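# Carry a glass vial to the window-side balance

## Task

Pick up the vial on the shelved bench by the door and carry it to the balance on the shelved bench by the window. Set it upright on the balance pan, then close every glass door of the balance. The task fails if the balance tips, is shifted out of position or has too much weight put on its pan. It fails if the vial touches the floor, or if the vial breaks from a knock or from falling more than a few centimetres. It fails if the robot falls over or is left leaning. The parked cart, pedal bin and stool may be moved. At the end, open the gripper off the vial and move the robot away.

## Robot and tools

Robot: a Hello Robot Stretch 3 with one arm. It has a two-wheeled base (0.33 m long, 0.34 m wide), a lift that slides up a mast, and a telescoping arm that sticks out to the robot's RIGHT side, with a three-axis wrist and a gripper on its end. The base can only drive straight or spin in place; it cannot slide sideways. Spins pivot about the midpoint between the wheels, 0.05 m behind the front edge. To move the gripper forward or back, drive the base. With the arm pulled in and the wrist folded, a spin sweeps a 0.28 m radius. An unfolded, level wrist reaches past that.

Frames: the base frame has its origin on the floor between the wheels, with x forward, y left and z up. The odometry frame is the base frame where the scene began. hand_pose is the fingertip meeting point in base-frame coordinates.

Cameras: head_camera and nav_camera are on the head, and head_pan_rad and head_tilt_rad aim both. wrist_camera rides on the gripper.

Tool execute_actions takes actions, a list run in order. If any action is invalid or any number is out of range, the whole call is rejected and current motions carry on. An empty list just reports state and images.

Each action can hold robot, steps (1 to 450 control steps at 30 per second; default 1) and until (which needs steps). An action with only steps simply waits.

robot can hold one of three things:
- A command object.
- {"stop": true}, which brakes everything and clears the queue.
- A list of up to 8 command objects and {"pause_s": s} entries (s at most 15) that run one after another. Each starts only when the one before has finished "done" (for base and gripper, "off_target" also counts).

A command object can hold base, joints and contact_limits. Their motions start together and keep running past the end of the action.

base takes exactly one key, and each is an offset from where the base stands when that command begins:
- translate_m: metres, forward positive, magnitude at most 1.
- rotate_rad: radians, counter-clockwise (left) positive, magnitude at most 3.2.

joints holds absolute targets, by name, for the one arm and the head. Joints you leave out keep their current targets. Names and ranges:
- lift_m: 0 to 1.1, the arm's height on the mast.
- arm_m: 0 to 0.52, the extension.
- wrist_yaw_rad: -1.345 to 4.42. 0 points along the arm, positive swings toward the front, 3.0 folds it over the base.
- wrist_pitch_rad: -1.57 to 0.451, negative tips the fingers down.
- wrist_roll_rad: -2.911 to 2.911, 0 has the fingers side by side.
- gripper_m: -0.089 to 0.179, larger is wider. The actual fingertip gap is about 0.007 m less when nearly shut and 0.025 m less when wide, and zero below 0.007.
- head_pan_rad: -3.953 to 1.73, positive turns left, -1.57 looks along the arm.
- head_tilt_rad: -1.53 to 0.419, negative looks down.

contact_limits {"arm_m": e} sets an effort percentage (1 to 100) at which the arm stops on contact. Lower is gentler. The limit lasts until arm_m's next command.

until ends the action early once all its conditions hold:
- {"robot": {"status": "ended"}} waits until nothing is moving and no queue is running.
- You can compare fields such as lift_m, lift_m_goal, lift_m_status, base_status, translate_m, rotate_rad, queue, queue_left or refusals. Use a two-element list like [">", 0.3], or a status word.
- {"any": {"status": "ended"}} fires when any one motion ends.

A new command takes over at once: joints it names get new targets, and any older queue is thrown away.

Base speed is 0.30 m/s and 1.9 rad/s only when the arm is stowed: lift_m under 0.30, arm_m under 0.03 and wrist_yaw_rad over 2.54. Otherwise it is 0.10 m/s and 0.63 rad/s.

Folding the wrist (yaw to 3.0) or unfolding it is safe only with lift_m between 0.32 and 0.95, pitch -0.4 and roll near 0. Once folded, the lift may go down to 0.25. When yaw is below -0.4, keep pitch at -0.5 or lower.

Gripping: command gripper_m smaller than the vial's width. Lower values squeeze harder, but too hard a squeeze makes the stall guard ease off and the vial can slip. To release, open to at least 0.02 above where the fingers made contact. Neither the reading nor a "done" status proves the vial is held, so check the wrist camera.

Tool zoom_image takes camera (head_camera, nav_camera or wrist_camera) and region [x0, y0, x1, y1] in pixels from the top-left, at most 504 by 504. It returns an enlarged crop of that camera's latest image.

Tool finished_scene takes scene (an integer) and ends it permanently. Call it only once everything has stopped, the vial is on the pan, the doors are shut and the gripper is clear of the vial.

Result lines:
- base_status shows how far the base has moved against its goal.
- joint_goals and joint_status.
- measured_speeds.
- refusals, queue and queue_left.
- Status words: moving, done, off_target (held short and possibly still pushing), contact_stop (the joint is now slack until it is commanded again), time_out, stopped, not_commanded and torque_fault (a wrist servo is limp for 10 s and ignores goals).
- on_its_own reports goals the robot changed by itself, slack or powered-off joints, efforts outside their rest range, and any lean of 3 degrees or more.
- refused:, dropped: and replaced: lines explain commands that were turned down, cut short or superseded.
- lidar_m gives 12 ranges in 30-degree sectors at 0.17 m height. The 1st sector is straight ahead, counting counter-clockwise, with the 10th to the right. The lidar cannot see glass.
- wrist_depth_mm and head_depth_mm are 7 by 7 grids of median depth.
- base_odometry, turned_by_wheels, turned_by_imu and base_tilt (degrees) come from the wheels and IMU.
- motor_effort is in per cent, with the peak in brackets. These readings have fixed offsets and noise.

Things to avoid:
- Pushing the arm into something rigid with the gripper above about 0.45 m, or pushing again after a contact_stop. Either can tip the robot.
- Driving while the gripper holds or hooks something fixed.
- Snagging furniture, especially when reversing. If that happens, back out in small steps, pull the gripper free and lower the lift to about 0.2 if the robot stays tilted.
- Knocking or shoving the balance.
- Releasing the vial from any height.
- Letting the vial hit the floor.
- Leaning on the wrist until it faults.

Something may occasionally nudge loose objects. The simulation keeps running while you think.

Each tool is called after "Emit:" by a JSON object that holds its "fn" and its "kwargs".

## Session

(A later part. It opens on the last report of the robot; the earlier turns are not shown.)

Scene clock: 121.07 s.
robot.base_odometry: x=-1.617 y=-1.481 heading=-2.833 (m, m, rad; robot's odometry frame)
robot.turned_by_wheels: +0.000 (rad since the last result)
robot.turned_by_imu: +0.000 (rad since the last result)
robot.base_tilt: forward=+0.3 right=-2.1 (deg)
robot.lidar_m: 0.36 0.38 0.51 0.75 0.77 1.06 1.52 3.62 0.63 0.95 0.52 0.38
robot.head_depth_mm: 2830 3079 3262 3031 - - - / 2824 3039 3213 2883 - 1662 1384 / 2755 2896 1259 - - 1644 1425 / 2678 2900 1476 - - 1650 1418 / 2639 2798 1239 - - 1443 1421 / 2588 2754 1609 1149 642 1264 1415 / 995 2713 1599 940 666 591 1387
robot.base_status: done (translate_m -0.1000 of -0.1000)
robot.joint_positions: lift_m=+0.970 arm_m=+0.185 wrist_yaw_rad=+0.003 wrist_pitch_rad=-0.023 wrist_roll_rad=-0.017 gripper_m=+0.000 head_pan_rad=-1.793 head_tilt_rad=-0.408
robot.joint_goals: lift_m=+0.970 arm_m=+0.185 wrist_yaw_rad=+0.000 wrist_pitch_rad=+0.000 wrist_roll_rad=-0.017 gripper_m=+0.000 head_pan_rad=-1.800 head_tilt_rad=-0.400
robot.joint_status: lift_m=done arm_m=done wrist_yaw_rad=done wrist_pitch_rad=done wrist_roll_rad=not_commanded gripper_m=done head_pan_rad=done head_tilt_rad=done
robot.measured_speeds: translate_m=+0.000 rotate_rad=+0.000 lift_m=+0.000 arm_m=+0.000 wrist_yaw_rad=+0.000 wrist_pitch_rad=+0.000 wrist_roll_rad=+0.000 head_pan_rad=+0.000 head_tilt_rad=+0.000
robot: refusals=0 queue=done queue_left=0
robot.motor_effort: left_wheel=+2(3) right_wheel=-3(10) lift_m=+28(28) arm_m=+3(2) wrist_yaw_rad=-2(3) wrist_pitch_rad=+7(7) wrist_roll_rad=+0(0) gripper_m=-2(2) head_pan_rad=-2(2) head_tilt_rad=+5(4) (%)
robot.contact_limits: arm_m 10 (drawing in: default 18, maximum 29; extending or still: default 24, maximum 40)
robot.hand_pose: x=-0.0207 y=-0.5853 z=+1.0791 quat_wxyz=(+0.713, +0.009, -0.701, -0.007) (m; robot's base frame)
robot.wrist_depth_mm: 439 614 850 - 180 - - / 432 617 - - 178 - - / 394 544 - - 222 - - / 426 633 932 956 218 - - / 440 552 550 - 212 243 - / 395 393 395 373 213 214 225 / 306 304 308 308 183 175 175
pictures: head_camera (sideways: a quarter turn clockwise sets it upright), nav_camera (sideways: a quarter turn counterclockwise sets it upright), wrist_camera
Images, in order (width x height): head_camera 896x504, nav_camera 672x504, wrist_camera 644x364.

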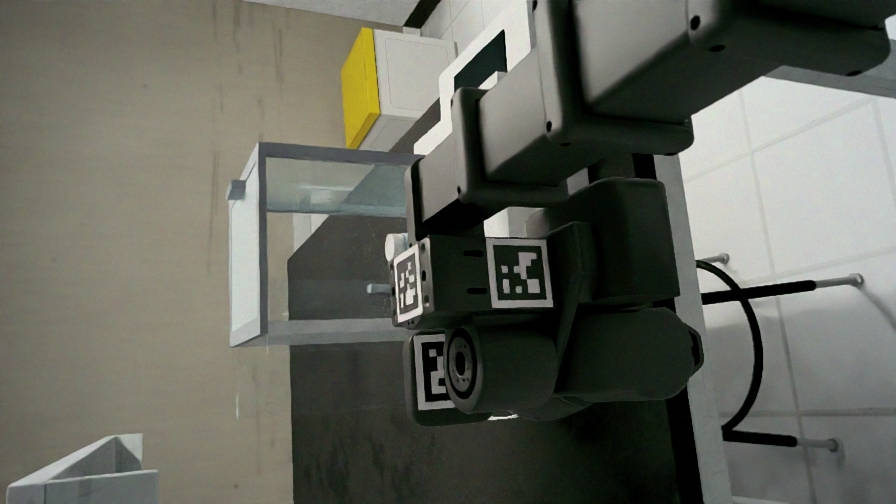

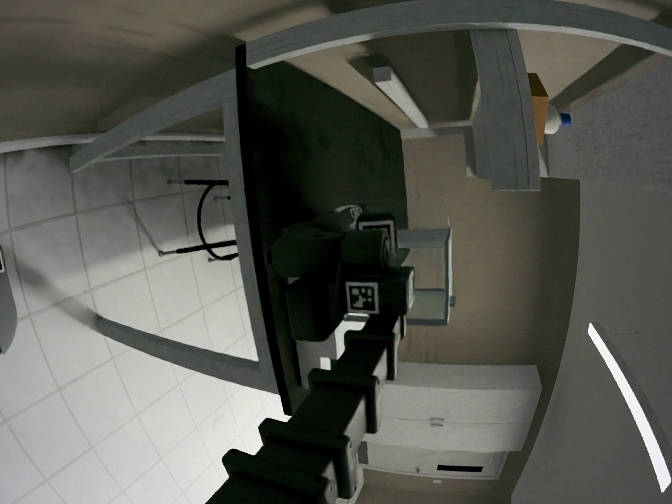

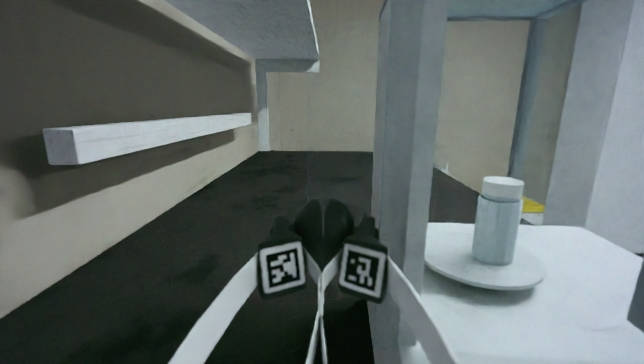

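Emit:
{"fn": "execute_actions", "kwargs": {"actions": [{"robot":[{"base":{"translate_m":0.006}},{"joints":{"arm_m":0.1,"lift_m":0.955}},{"base":{"translate_m":-0.1}},{"joints":{"arm_m":0.145},"contact_limits":{"arm_m":7}}],"steps":450,"until":{"robot":{"status":"ended"}}}]}}

Scene clock: 128.43 s.
robot.base_odometry: x=-1.527 y=-1.452 heading=-2.833 (m, m, rad; robot's odometry frame)
robot.turned_by_wheels: +0.000 (rad since the last result)
robot.turned_by_imu: -0.002 (rad since the last result)
robot.base_tilt: forward=+0.3 right=-2.0 (deg)
robot.lidar_m: 0.45 0.47 0.65 0.75 0.78 1.06 1.43 3.62 0.58 0.95 0.62 0.47
robot.head_depth_mm: 2853 3063 3248 3037 2373 - - / 2791 3038 3178 2961 - - 792 / 2734 2935 3102 1057 - - 1390 / 2680 2863 1644 759 - - 1430 / 2605 2808 1353 697 - - 1387 / 2523 2776 1464 753 - 1581 1412 / 2501 2698 1338 888 664 592 1409
robot.base_status: done (translate_m -0.1000 of -0.1000)
robot.joint_positions: lift_m=+0.955 arm_m=+0.145 wrist_yaw_rad=+0.002 wrist_pitch_rad=-0.023 wrist_roll_rad=-0.017 gripper_m=+0.000 head_pan_rad=-1.793 head_tilt_rad=-0.408
robot.joint_goals: lift_m=+0.955 arm_m=+0.145 wrist_yaw_rad=+0.000 wrist_pitch_rad=+0.000 wrist_roll_rad=-0.017 gripper_m=+0.000 head_pan_rad=-1.800 head_tilt_rad=-0.400
robot.joint_status: lift_m=done arm_m=done wrist_yaw_rad=done wrist_pitch_rad=done wrist_roll_rad=not_commanded gripper_m=done head_pan_rad=done head_tilt_rad=done
robot.measured_speeds: translate_m=+0.000 rotate_rad=+0.000 lift_m=+0.000 arm_m=+0.000 wrist_yaw_rad=+0.000 wrist_pitch_rad=+0.000 wrist_roll_rad=+0.000 head_pan_rad=+0.000 head_tilt_rad=+0.000
robot: refusals=0 queue=done queue_left=0
robot.motor_effort: left_wheel=+1(5) right_wheel=-2(6) lift_m=+28(28) arm_m=+3(2) wrist_yaw_rad=-1(2) wrist_pitch_rad=+7(7) wrist_roll_rad=+0(0) gripper_m=-2(2) head_pan_rad=-3(2) head_tilt_rad=+5(4) (%)
robot.contact_limits: arm_m 7 (drawing in: default 18, maximum 29; extending or still: default 24, maximum 40)
robot.hand_pose: x=-0.0210 y=-0.5453 z=+1.0642 quat_wxyz=(+0.713, +0.009, -0.701, -0.008) (m; robot's base frame)
robot.wrist_depth_mm: 539 733 222 - - - - / 534 797 - - - - - / 493 740 - - - - - / 543 744 680 775 765 - - / 507 511 457 - 259 260 - / 366 366 368 189 199 190 225 / 286 289 197 192 187 183 181
pictures: head_camera (sideways: a quarter turn clockwise sets it upright), nav_camera (sideways: a quarter turn counterclockwise sets it upright), wrist_camera
Images, in order (width x height): head_camera 896x504, nav_camera 672x504, wrist_camera 644x364.

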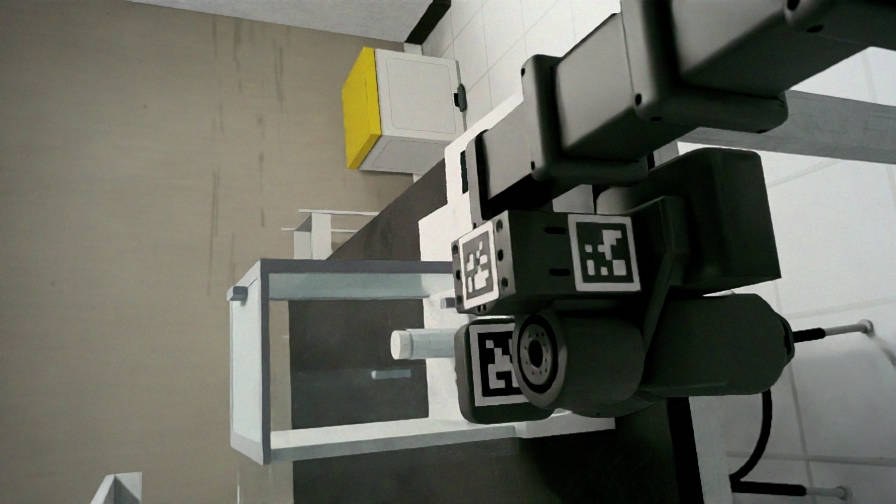

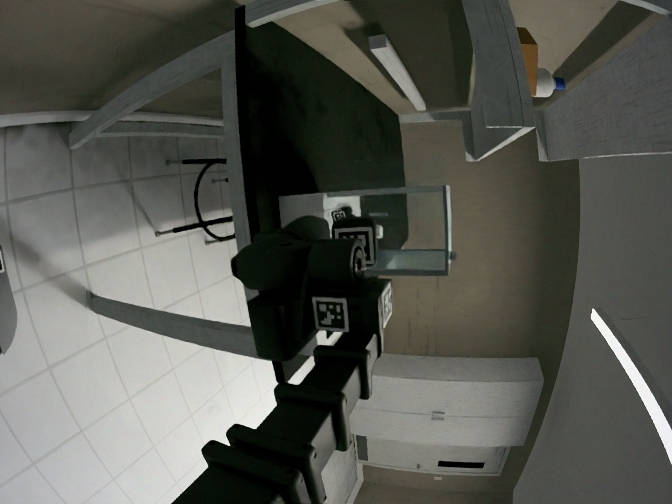

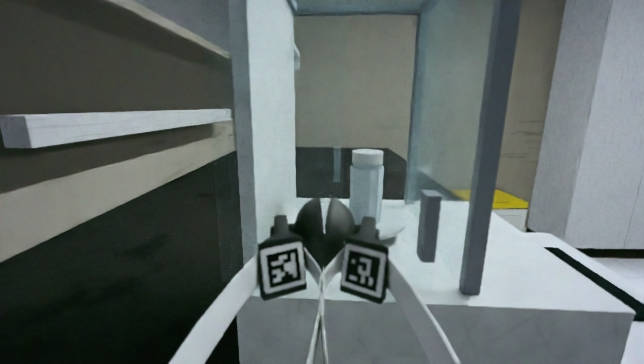

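Emit:
{"fn": "execute_actions", "kwargs": {"actions": [{"robot":[{"joints":{"arm_m":0.153},"contact_limits":{"arm_m":7}},{"base":{"translate_m":-0.052}}],"steps":450,"until":{"robot":{"status":"ended"}}}]}}

Scene clock: 132.83 s.
robot.base_odometry: x=-1.478 y=-1.436 heading=-2.833 (m, m, rad; robot's odometry frame)
robot.turned_by_wheels: +0.000 (rad since the last result)
robot.turned_by_imu: -0.001 (rad since the last result)
robot.base_tilt: forward=+0.3 right=-2.1 (deg)
robot.lidar_m: 0.51 0.53 0.72 0.75 0.78 1.06 1.38 3.63 0.56 0.95 0.65 0.53
robot.head_depth_mm: 2861 3085 3232 3120 2361 - - / 2784 3047 3203 2964 - - 1393 / 2732 2940 3121 3057 - 700 771 / 2666 2828 2990 1084 - - 1411 / 2621 2812 1473 747 - - 1419 / 2568 2754 1477 722 - 1580 1373 / 2518 2683 1234 634 576 592 1410
robot.base_status: done (translate_m -0.0520 of -0.0520)
robot.joint_positions: lift_m=+0.955 arm_m=+0.153 wrist_yaw_rad=+0.067 wrist_pitch_rad=-0.024 wrist_roll_rad=-0.017 gripper_m=+0.000 head_pan_rad=-1.793 head_tilt_rad=-0.408
robot.joint_goals: lift_m=+0.955 arm_m=+0.153 wrist_yaw_rad=+0.063 wrist_pitch_rad=+0.000 wrist_roll_rad=-0.017 gripper_m=+0.000 head_pan_rad=-1.800 head_tilt_rad=-0.400
robot.joint_status: lift_m=done arm_m=done wrist_yaw_rad=done wrist_pitch_rad=done wrist_roll_rad=not_commanded gripper_m=done head_pan_rad=done head_tilt_rad=done
robot.measured_speeds: translate_m=+0.000 rotate_rad=+0.000 lift_m=+0.000 arm_m=+0.000 wrist_yaw_rad=+0.000 wrist_pitch_rad=+0.000 wrist_roll_rad=+0.000 head_pan_rad=+0.000 head_tilt_rad=+0.000
robot: refusals=0 queue=done queue_left=0
robot.on_its_own: wrist_yaw_rad is held at +0.063, not at your +0.000, by its stall guard, which is not easing now
robot.motor_effort: left_wheel=+1(9) right_wheel=-3(19) lift_m=+27(28) arm_m=+4(6) wrist_yaw_rad=-4(39) wrist_pitch_rad=+7(7) wrist_roll_rad=+0(0) gripper_m=-3(8) head_pan_rad=-2(3) head_tilt_rad=+5(4) (%)
robot.contact_limits: arm_m 7 (drawing in: default 18, maximum 29; extending or still: default 24, maximum 40)
robot.hand_pose: x=-0.0044 y=-0.5525 z=+1.0640 quat_wxyz=(+0.713, +0.032, -0.700, +0.015) (m; robot's base frame)
robot.wrist_depth_mm: 551 731 219 - - - - / 549 729 224 - - - - / 504 724 227 - - - - / 549 711 230 369 757 - - / 502 520 233 - 259 348 - / 362 373 198 187 179 200 285 / 287 286 190 183 176 170 191
pictures: head_camera (sideways: a quarter turn clockwise sets it upright), nav_camera (sideways: a quarter turn counterclockwise sets it upright), wrist_camera
Images, in order (width x height): head_camera 896x504, nav_camera 672x504, wrist_camera 644x364.

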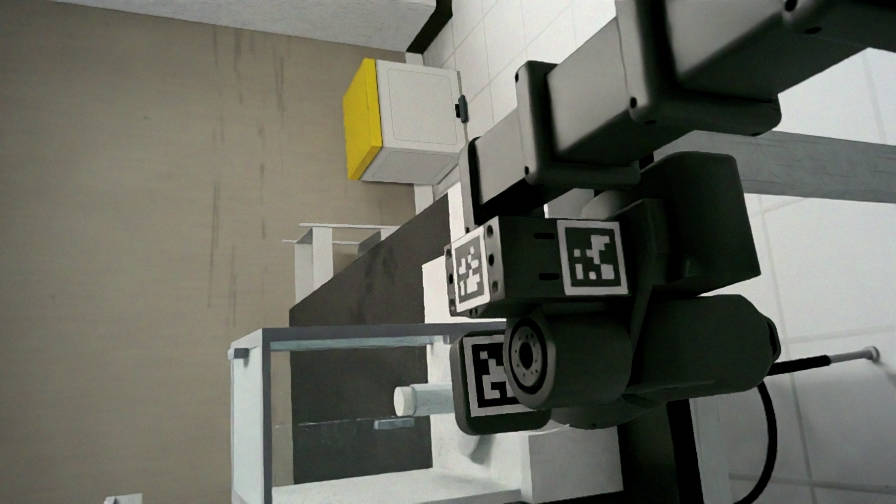

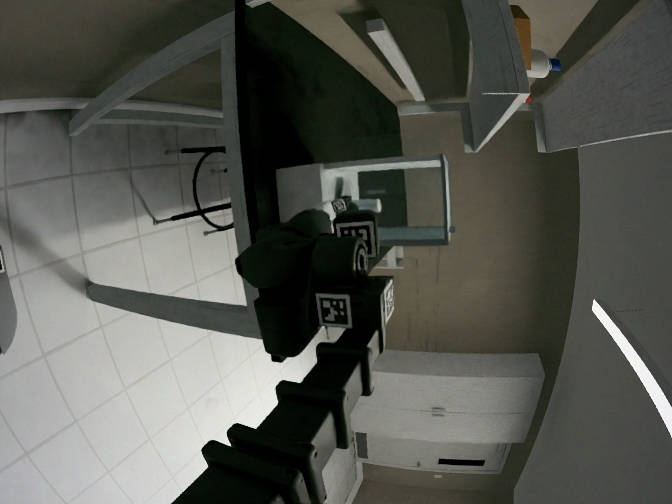

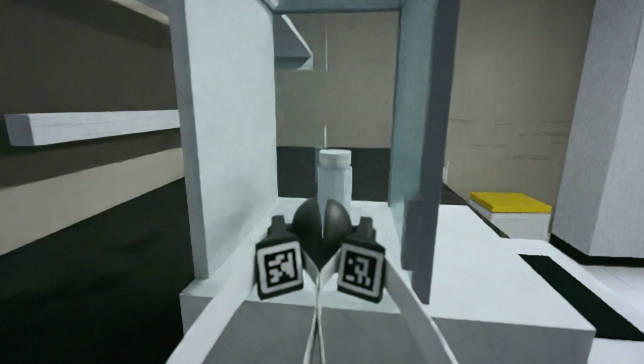

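Emit:
{"fn": "execute_actions", "kwargs": {"actions": [{"robot":[{"base":{"translate_m":0.01}},{"joints":{"arm_m":0}},{"base":{"translate_m":-0.55},"joints":{"wrist_yaw_rad":1.57,"head_pan_rad":-1.1,"head_tilt_rad":-0.5}},{"base":{"rotate_rad":1.57}},{"base":{"translate_m":-1}},{"base":{"translate_m":-0.1}},{"joints":{"arm_m":0.42},"contact_limits":{"arm_m":8}}],"steps":450},{"steps":450,"until":{"robot":{"status":"ended"}}},{"steps":450,"until":{"robot":{"status":"ended"}}}]}}

Scene clock: 165.00 s.
robot.base_odometry: x=-1.296 y=-0.224 heading=-1.263 (m, m, rad; robot's odometry frame)
robot.turned_by_wheels: +1.570 (rad since the last result)
robot.turned_by_imu: +1.570 (rad since the last result)
robot.base_tilt: forward=+0.4 right=-2.2 (deg)
robot.lidar_m: 1.84 1.49 1.75 3.56 2.08 1.55 1.36 0.90 0.44 0.52 0.96 0.60
robot.head_depth_mm: 865 914 997 736 598 477 397 / 897 961 1034 762 597 477 396 / 937 1011 1083 761 596 476 396 / 983 1065 1120 759 594 475 405 / 931 638 681 657 592 474 426 / 800 663 691 587 570 473 1266 / 1136 1257 1367 586 532 472 1330
robot.base_status: done (translate_m -0.1000 of -0.1000)
robot.joint_positions: lift_m=+0.955 arm_m=+0.420 wrist_yaw_rad=+1.568 wrist_pitch_rad=-0.023 wrist_roll_rad=-0.017 gripper_m=+0.000 head_pan_rad=-1.107 head_tilt_rad=-0.494
robot.joint_goals: lift_m=+0.955 arm_m=+0.420 wrist_yaw_rad=+1.570 wrist_pitch_rad=+0.000 wrist_roll_rad=-0.017 gripper_m=+0.000 head_pan_rad=-1.100 head_tilt_rad=-0.500
robot.joint_status: lift_m=done arm_m=done wrist_yaw_rad=done wrist_pitch_rad=done wrist_roll_rad=not_commanded gripper_m=done head_pan_rad=done head_tilt_rad=done
robot.measured_speeds: translate_m=+0.000 rotate_rad=+0.000 lift_m=+0.000 arm_m=+0.000 wrist_yaw_rad=+0.000 wrist_pitch_rad=+0.000 wrist_roll_rad=+0.000 head_pan_rad=+0.000 head_tilt_rad=+0.000
robot: refusals=0 queue=done queue_left=0
robot.motor_effort: left_wheel=-2(7) right_wheel=+2(7) lift_m=+27(27) arm_m=+3(5) wrist_yaw_rad=+1(4) wrist_pitch_rad=+7(7) wrist_roll_rad=+0(0) gripper_m=-3(3) head_pan_rad=+4(36) head_tilt_rad=-3(17) (%)
robot.contact_limits: arm_m 8 (drawing in: default 18, maximum 29; extending or still: default 24, maximum 40)
robot.hand_pose: x=+0.2343 y=-0.5653 z=+1.0641 quat_wxyz=(+0.511, +0.501, -0.490, +0.498) (m; robot's base frame)
robot.wrist_depth_mm: - - - - - 815 476 / - - - - - 822 478 / - - - - - 811 486 / - - 455 361 - 804 503 / - 299 279 - 528 524 499 / 297 290 284 282 370 369 372 / 288 284 283 288 285 288 288
pictures: head_camera (sideways: a quarter turn clockwise sets it upright), nav_camera (sideways: a quarter turn counterclockwise sets it upright), wrist_camera
Images, in order (width x height): head_camera 896x504, nav_camera 672x504, wrist_camera 644x364.

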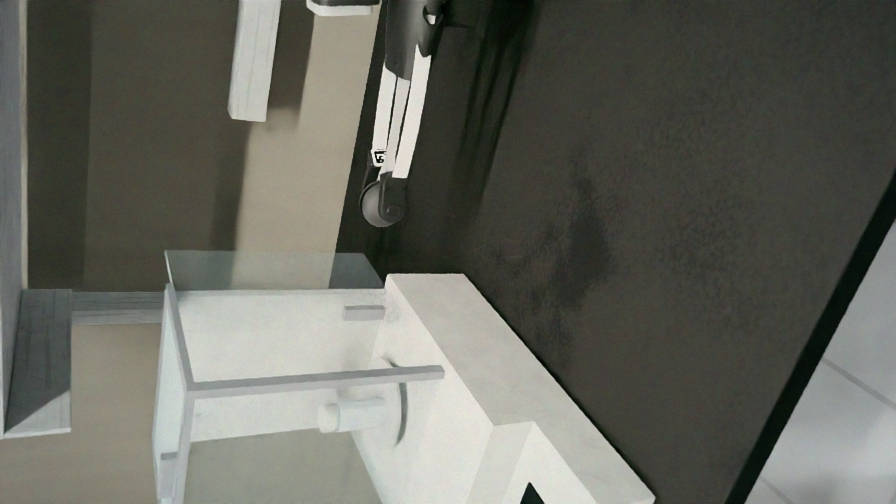

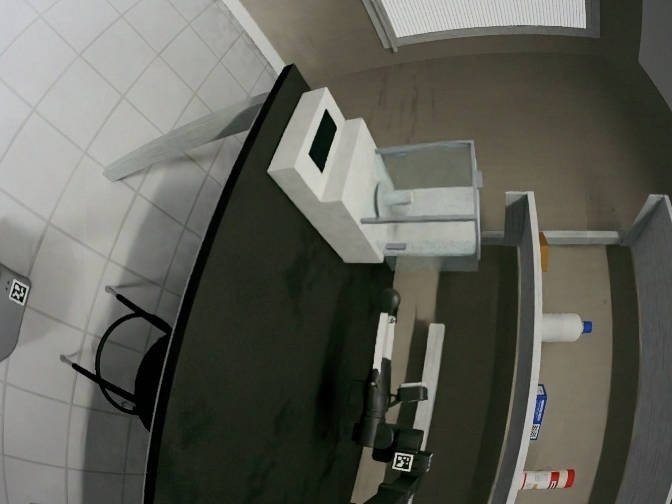

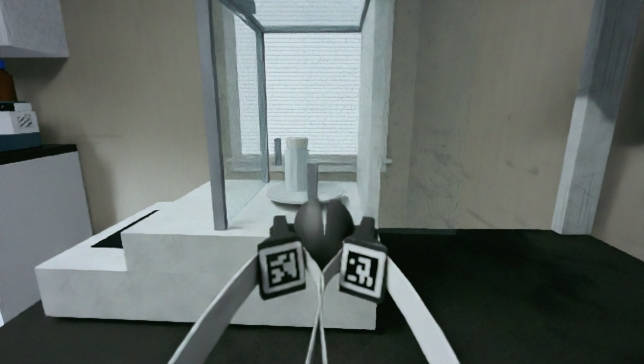

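Emit:
{"fn": "execute_actions", "kwargs": {"actions": [{"robot":[{"joints":{"arm_m":0.46}},{"base":{"translate_m":0.097}},{"joints":{"arm_m":0.39},"contact_limits":{"arm_m":8}}],"steps":450,"until":{"robot":{"status":"ended"}}}]}}

Scene clock: 170.70 s.
robot.base_odometry: x=-1.267 y=-0.317 heading=-1.264 (m, m, rad; robot's odometry frame)
robot.turned_by_wheels: +0.000 (rad since the last result)
robot.turned_by_imu: -0.003 (rad since the last result)
robot.base_tilt: forward=+0.2 right=-2.0 (deg)
robot.lidar_m: 1.74 1.41 1.60 3.55 2.23 1.64 1.45 0.99 0.48 0.51 0.96 0.52
robot.head_depth_mm: 861 923 993 749 599 479 398 / 896 968 1036 762 597 477 397 / 936 994 1059 703 595 476 395 / 907 600 633 564 572 474 405 / 767 644 678 592 507 473 425 / 1080 1158 1300 588 497 459 1262 / 1135 1228 1363 585 495 472 1266
robot.base_status: done (translate_m +0.0970 of +0.0970)
robot.joint_positions: lift_m=+0.955 arm_m=+0.390 wrist_yaw_rad=+1.568 wrist_pitch_rad=-0.024 wrist_roll_rad=-0.017 gripper_m=+0.000 head_pan_rad=-1.107 head_tilt_rad=-0.494
robot.joint_goals: lift_m=+0.955 arm_m=+0.390 wrist_yaw_rad=+1.570 wrist_pitch_rad=+0.000 wrist_roll_rad=-0.017 gripper_m=+0.000 head_pan_rad=-1.100 head_tilt_rad=-0.500
robot.joint_status: lift_m=done arm_m=done wrist_yaw_rad=done wrist_pitch_rad=done wrist_roll_rad=not_commanded gripper_m=done head_pan_rad=done head_tilt_rad=done
robot.measured_speeds: translate_m=+0.000 rotate_rad=+0.000 lift_m=+0.000 arm_m=+0.000 wrist_yaw_rad=+0.000 wrist_pitch_rad=+0.000 wrist_roll_rad=+0.000 head_pan_rad=+0.000 head_tilt_rad=+0.000
robot: refusals=0 queue=done queue_left=0
robot.motor_effort: left_wheel=-7(18) right_wheel=+13(37) lift_m=+28(27) arm_m=-3(4) wrist_yaw_rad=+1(3) wrist_pitch_rad=+7(7) wrist_roll_rad=+0(0) gripper_m=-2(2) head_pan_rad=+3(4) head_tilt_rad=-4(3) (%)
robot.contact_limits: arm_m 8 (drawing in: default 18, maximum 29; extending or still: default 24, maximum 40)
robot.hand_pose: x=+0.2342 y=-0.5360 z=+1.0640 quat_wxyz=(+0.511, +0.501, -0.490, +0.498) (m; robot's base frame)
robot.wrist_depth_mm: - - - - 249 810 576 / - - - - 246 814 571 / - - - - 246 883 575 / - - 363 - 242 856 570 / - 366 185 - 238 815 561 / 277 196 189 186 193 369 369 / 199 189 188 183 179 285 288
pictures: head_camera (sideways: a quarter turn clockwise sets it upright), nav_camera (sideways: a quarter turn counterclockwise sets it upright), wrist_camera
Images, in order (width x height): head_camera 896x504, nav_camera 672x504, wrist_camera 644x364.

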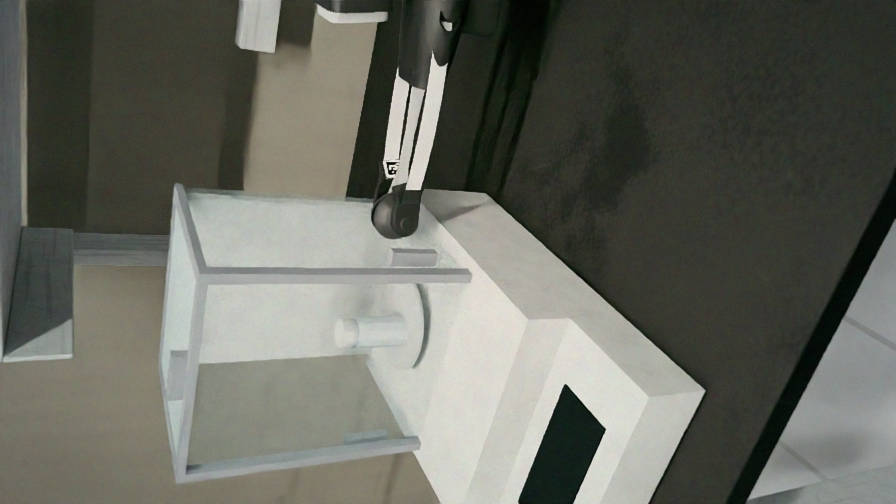

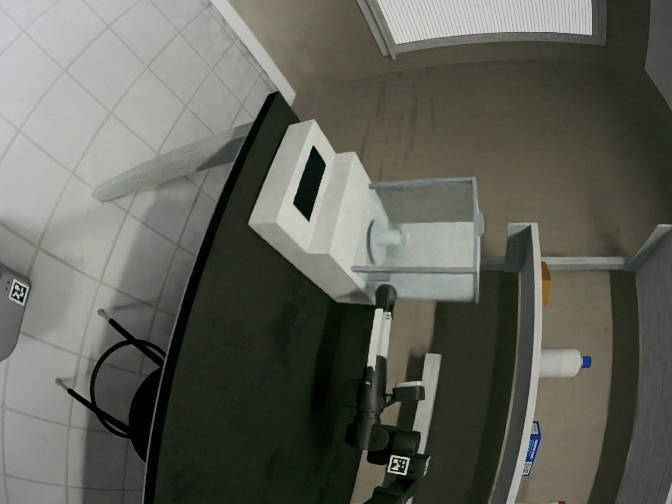

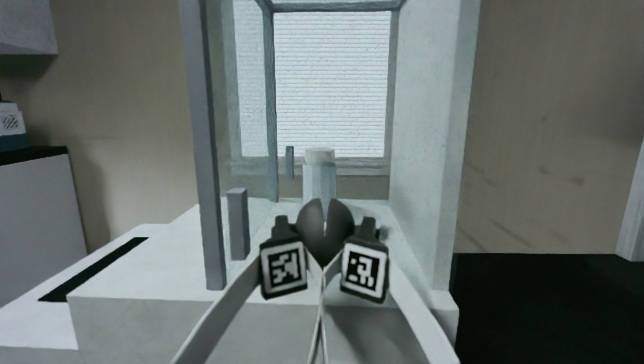

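Friction on the glass drags it. A bit more, then back off.

Emit:
{"fn": "execute_actions", "kwargs": {"actions": [{"robot":[{"joints":{"arm_m":0.378},"contact_limits":{"arm_m":8}},{"base":{"translate_m":-0.09}}],"steps":450,"until":{"robot":{"status":"ended"}}}]}}

Emit:
{"fn": "zoom_image", "kwargs": {"camera": "head_camera", "region": [130,240,480,504]}}

Scene clock: 175.17 s.
robot.base_odometry: x=-1.294 y=-0.231 heading=-1.263 (m, m, rad; robot's odometry frame)
robot.turned_by_wheels: +0.000 (rad since the last result)
robot.turned_by_imu: +0.000 (rad since the last result)
robot.base_tilt: forward=+0.3 right=-2.0 (deg)
robot.lidar_m: 1.83 1.48 1.74 2.95 2.10 1.55 1.37 0.90 0.44 0.52 0.96 0.59
robot.head_depth_mm: 864 918 997 750 599 478 398 / 901 960 1039 761 597 476 396 / 940 1011 1076 761 596 476 396 / 981 1064 1120 754 595 474 406 / 922 640 683 651 593 475 425 / 791 671 690 586 553 472 1266 / 1134 1244 1367 587 515 472 1326
robot.base_status: done (translate_m -0.0900 of -0.0900)
robot.joint_positions: lift_m=+0.955 arm_m=+0.378 wrist_yaw_rad=+1.567 wrist_pitch_rad=-0.023 wrist_roll_rad=-0.017 gripper_m=+0.000 head_pan_rad=-1.107 head_tilt_rad=-0.494
robot.joint_goals: lift_m=+0.955 arm_m=+0.378 wrist_yaw_rad=+1.570 wrist_pitch_rad=+0.000 wrist_roll_rad=-0.017 gripper_m=+0.000 head_pan_rad=-1.100 head_tilt_rad=-0.500
robot.joint_status: lift_m=done arm_m=done wrist_yaw_rad=done wrist_pitch_rad=done wrist_roll_rad=not_commanded gripper_m=done head_pan_rad=done head_tilt_rad=done
robot.measured_speeds: translate_m=+0.000 rotate_rad=+0.000 lift_m=+0.000 arm_m=+0.000 wrist_yaw_rad=+0.000 wrist_pitch_rad=+0.000 wrist_roll_rad=+0.000 head_pan_rad=+0.000 head_tilt_rad=+0.000
robot: refusals=0 queue=done queue_left=0
robot.motor_effort: left_wheel=-1(8) right_wheel=+1(12) lift_m=+27(28) arm_m=-3(3) wrist_yaw_rad=+2(4) wrist_pitch_rad=+7(7) wrist_roll_rad=+0(0) gripper_m=-2(2) head_pan_rad=+4(3) head_tilt_rad=-3(3) (%)
robot.contact_limits: arm_m 8 (drawing in: default 18, maximum 29; extending or still: default 24, maximum 40)
robot.hand_pose: x=+0.2342 y=-0.5243 z=+1.0640 quat_wxyz=(+0.511, +0.501, -0.490, +0.497) (m; robot's base frame)
robot.wrist_depth_mm: - - - - 346 892 595 / - - - - - 891 598 / - - - - - 896 492 / - - - 405 402 861 515 / - 399 275 - 328 521 522 / - 286 280 278 333 372 369 / 293 286 284 280 279 288 288
pictures: head_camera (sideways: a quarter turn clockwise sets it upright), nav_camera (sideways: a quarter turn counterclockwise sets it upright), wrist_camera
Images, in order (width x height): head_camera 896x504, nav_camera 672x504, wrist_camera 644x364.

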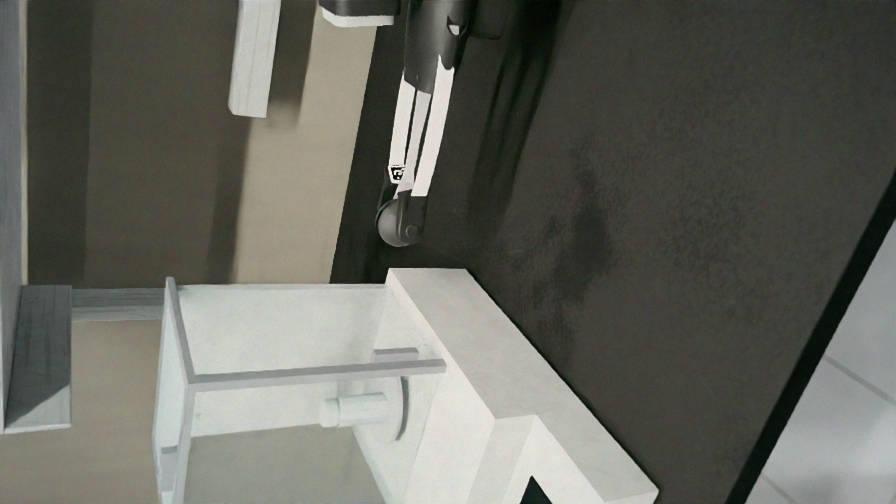

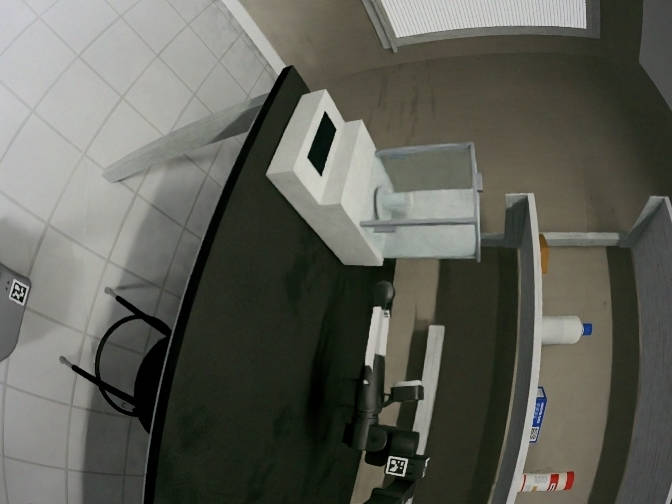

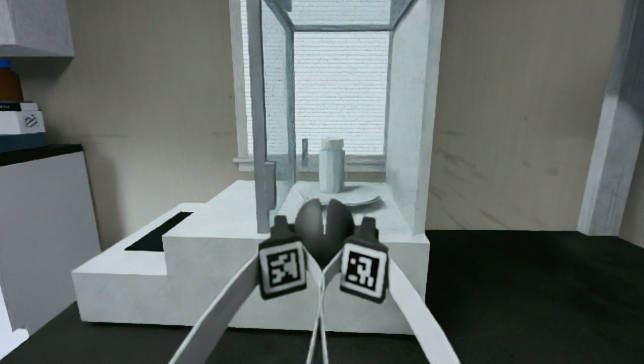

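Region (130, 240, 480, 504) of head_camera's 896x504 image, scaled by 1.440, with more detail than that image has; it fills the top 380 rows of this view, and the rest is white.

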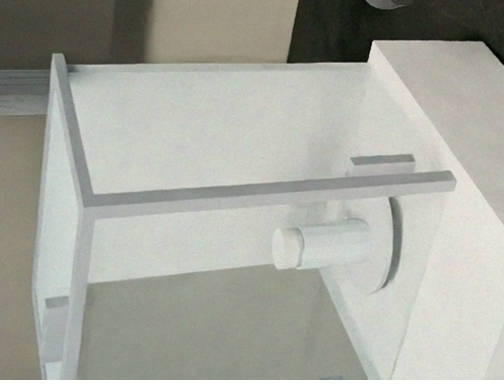

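Emit:
{"fn": "execute_actions", "kwargs": {"actions": [{"robot":[{"joints":{"arm_m":0}},{"base":{"translate_m":0.74},"joints":{"head_pan_rad":-1.8}},{"joints":{"wrist_yaw_rad":-0.38}},{"joints":{"arm_m":0.16},"contact_limits":{"arm_m":8}}],"steps":450},{"steps":450,"until":{"robot":{"status":"ended"}}}]}}

Scene clock: 193.33 s.
robot.base_odometry: x=-1.070 y=-0.936 heading=-1.263 (m, m, rad; robot's odometry frame)
robot.turned_by_wheels: +0.000 (rad since the last result)
robot.turned_by_imu: -0.006 (rad since the last result)
robot.base_tilt: forward=+0.4 right=-2.1 (deg)
robot.lidar_m: 1.09 1.13 0.97 1.89 3.67 2.29 1.62 0.79 0.33 0.93 1.08 1.14
robot.head_depth_mm: 960 606 634 584 - - 418 / 935 592 623 631 - 477 417 / 913 990 1054 - 584 533 1335 / 885 978 1040 - - 1371 1341 / 853 926 1022 - - 1466 1324 / 859 928 1023 1096 1230 1402 1332 / 844 910 994 1091 1202 1352 1326
robot.base_status: done (translate_m +0.7400 of +0.7400)
robot.joint_positions: lift_m=+0.955 arm_m=+0.160 wrist_yaw_rad=-0.378 wrist_pitch_rad=-0.023 wrist_roll_rad=-0.017 gripper_m=+0.000 head_pan_rad=-1.793 head_tilt_rad=-0.494
robot.joint_goals: lift_m=+0.955 arm_m=+0.160 wrist_yaw_rad=-0.380 wrist_pitch_rad=+0.000 wrist_roll_rad=-0.017 gripper_m=+0.000 head_pan_rad=-1.800 head_tilt_rad=-0.500
robot.joint_status: lift_m=done arm_m=done wrist_yaw_rad=done wrist_pitch_rad=done wrist_roll_rad=not_commanded gripper_m=done head_pan_rad=done head_tilt_rad=done
robot.measured_speeds: translate_m=+0.000 rotate_rad=+0.000 lift_m=+0.000 arm_m=+0.000 wrist_yaw_rad=+0.000 wrist_pitch_rad=+0.000 wrist_roll_rad=+0.000 head_pan_rad=+0.000 head_tilt_rad=+0.000
robot: refusals=0 queue=done queue_left=0
robot.motor_effort: left_wheel=-2(3) right_wheel=+1(5) lift_m=+27(28) arm_m=+3(4) wrist_yaw_rad=-2(2) wrist_pitch_rad=+7(7) wrist_roll_rad=+0(0) gripper_m=-2(1) head_pan_rad=-3(34) head_tilt_rad=-3(3) (%)
robot.contact_limits: arm_m 8 (drawing in: default 18, maximum 29; extending or still: default 24, maximum 40)
robot.hand_pose: x=-0.1159 y=-0.5421 z=+1.0641 quat_wxyz=(+0.699, -0.124, -0.690, -0.142) (m; robot's base frame)
robot.wrist_depth_mm: 490 525 562 630 246 259 119 / 501 535 588 662 255 273 287 / 514 553 605 684 267 284 303 / 525 568 628 697 276 297 213 / 549 595 644 - 273 221 215 / 561 631 667 349 217 190 189 / 579 643 730 303 251 164 156
pictures: head_camera (sideways: a quarter turn clockwise sets it upright), nav_camera (sideways: a quarter turn counterclockwise sets it upright), wrist_camera
Images, in order (width x height): head_camera 896x504, nav_camera 672x504, wrist_camera 644x364.

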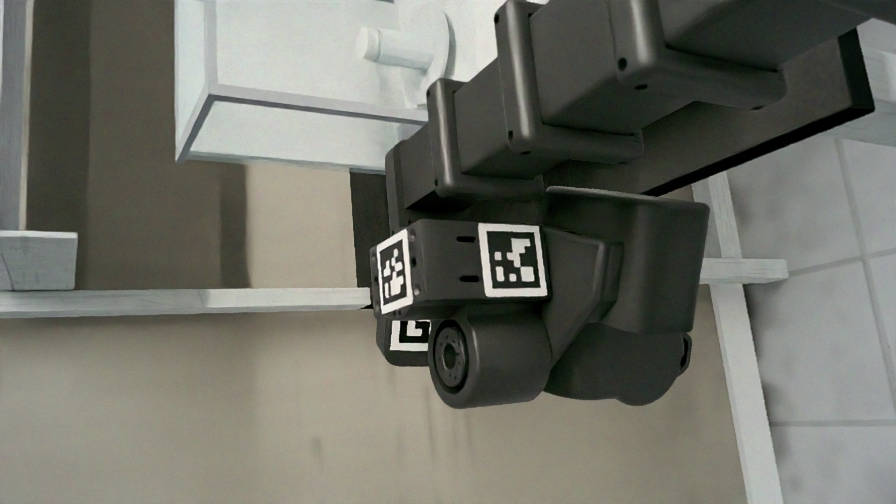

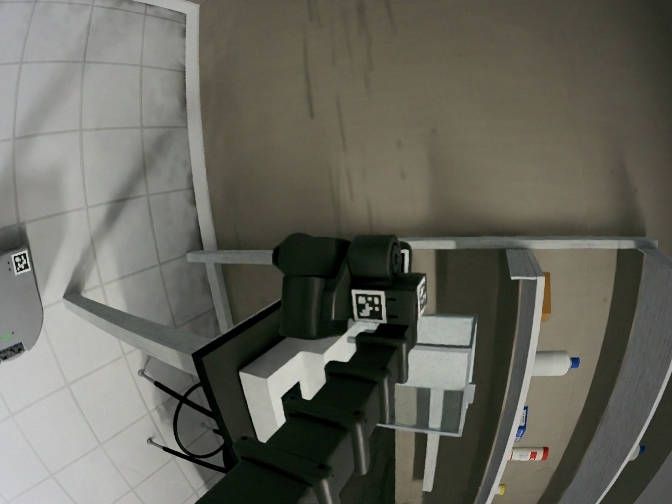

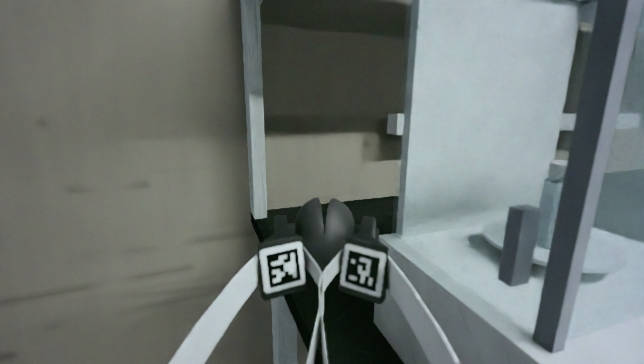

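Emit:
{"fn": "execute_actions", "kwargs": {"actions": [{"robot":[{"base":{"translate_m":-0.062},"joints":{"arm_m":0.175}},{"joints":{"arm_m":0.145},"contact_limits":{"arm_m":8}}],"steps":450,"until":{"robot":{"status":"ended"}}}]}}

Scene clock: 196.93 s.
robot.base_odometry: x=-1.089 y=-0.877 heading=-1.263 (m, m, rad; robot's odometry frame)
robot.turned_by_wheels: +0.000 (rad since the last result)
robot.turned_by_imu: -0.001 (rad since the last result)
robot.base_tilt: forward=+0.3 right=-2.2 (deg)
robot.lidar_m: 1.16 1.19 1.00 2.13 3.65 2.23 1.55 0.75 0.30 0.93 1.08 1.20
robot.head_depth_mm: 956 1004 1059 600 - - 829 / 933 591 622 598 - 415 406 / 917 578 606 - 475 438 396 / 895 965 1039 - - 907 1305 / 804 931 1018 - - 1452 1326 / 860 933 1017 1098 1232 1409 1330 / 842 914 991 1090 1213 1351 1319
robot.base_status: done (translate_m -0.0620 of -0.0620)
robot.joint_positions: lift_m=+0.955 arm_m=+0.145 wrist_yaw_rad=-0.378 wrist_pitch_rad=-0.023 wrist_roll_rad=-0.017 gripper_m=+0.000 head_pan_rad=-1.793 head_tilt_rad=-0.494
robot.joint_goals: lift_m=+0.955 arm_m=+0.145 wrist_yaw_rad=-0.380 wrist_pitch_rad=+0.000 wrist_roll_rad=-0.017 gripper_m=+0.000 head_pan_rad=-1.800 head_tilt_rad=-0.500
robot.joint_status: lift_m=done arm_m=done wrist_yaw_rad=done wrist_pitch_rad=done wrist_roll_rad=not_commanded gripper_m=done head_pan_rad=done head_tilt_rad=done
robot.measured_speeds: translate_m=+0.000 rotate_rad=+0.000 lift_m=+0.000 arm_m=+0.000 wrist_yaw_rad=+0.000 wrist_pitch_rad=+0.000 wrist_roll_rad=+0.000 head_pan_rad=+0.000 head_tilt_rad=+0.000
robot: refusals=0 queue=done queue_left=0
robot.motor_effort: left_wheel=-1(5) right_wheel=+0(3) lift_m=+28(28) arm_m=-3(3) wrist_yaw_rad=-2(1) wrist_pitch_rad=+7(7) wrist_roll_rad=+0(0) gripper_m=-1(2) head_pan_rad=-3(3) head_tilt_rad=-3(3) (%)
robot.contact_limits: arm_m 8 (drawing in: default 18, maximum 29; extending or still: default 24, maximum 40)
robot.hand_pose: x=-0.1159 y=-0.5278 z=+1.0641 quat_wxyz=(+0.699, -0.124, -0.690, -0.142) (m; robot's base frame)
robot.wrist_depth_mm: 497 533 581 623 241 274 877 / 511 566 610 654 248 285 - / 518 562 622 665 259 794 - / 538 586 629 707 269 300 884 / 549 601 617 - 141 213 531 / 565 628 669 274 162 190 201 / 597 649 304 237 155 155 155
pictures: head_camera (sideways: a quarter turn clockwise sets it upright), nav_camera (sideways: a quarter turn counterclockwise sets it upright), wrist_camera
Images, in order (width x height): head_camera 896x504, nav_camera 672x504, wrist_camera 644x364.

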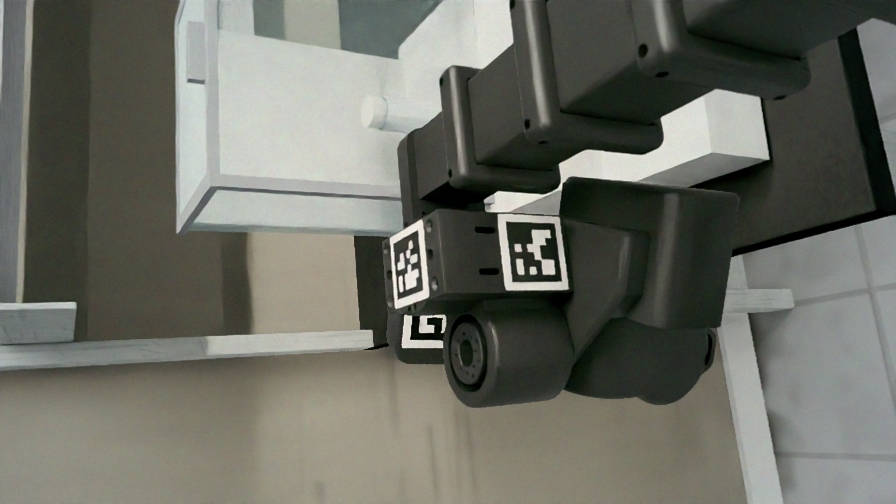

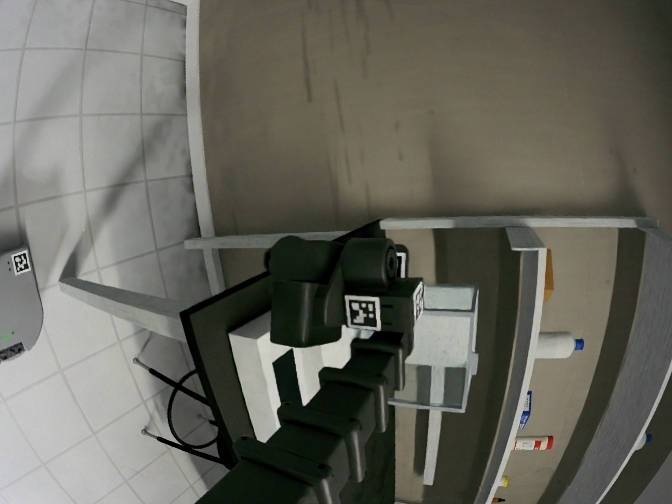

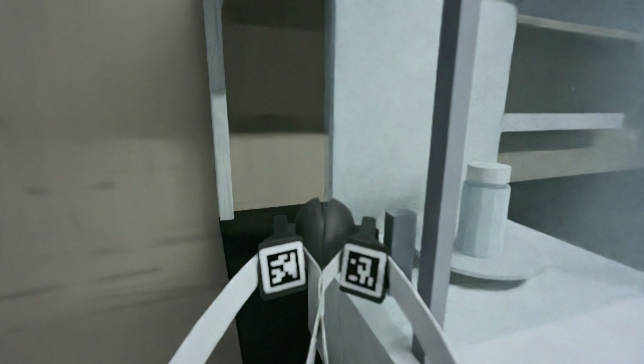

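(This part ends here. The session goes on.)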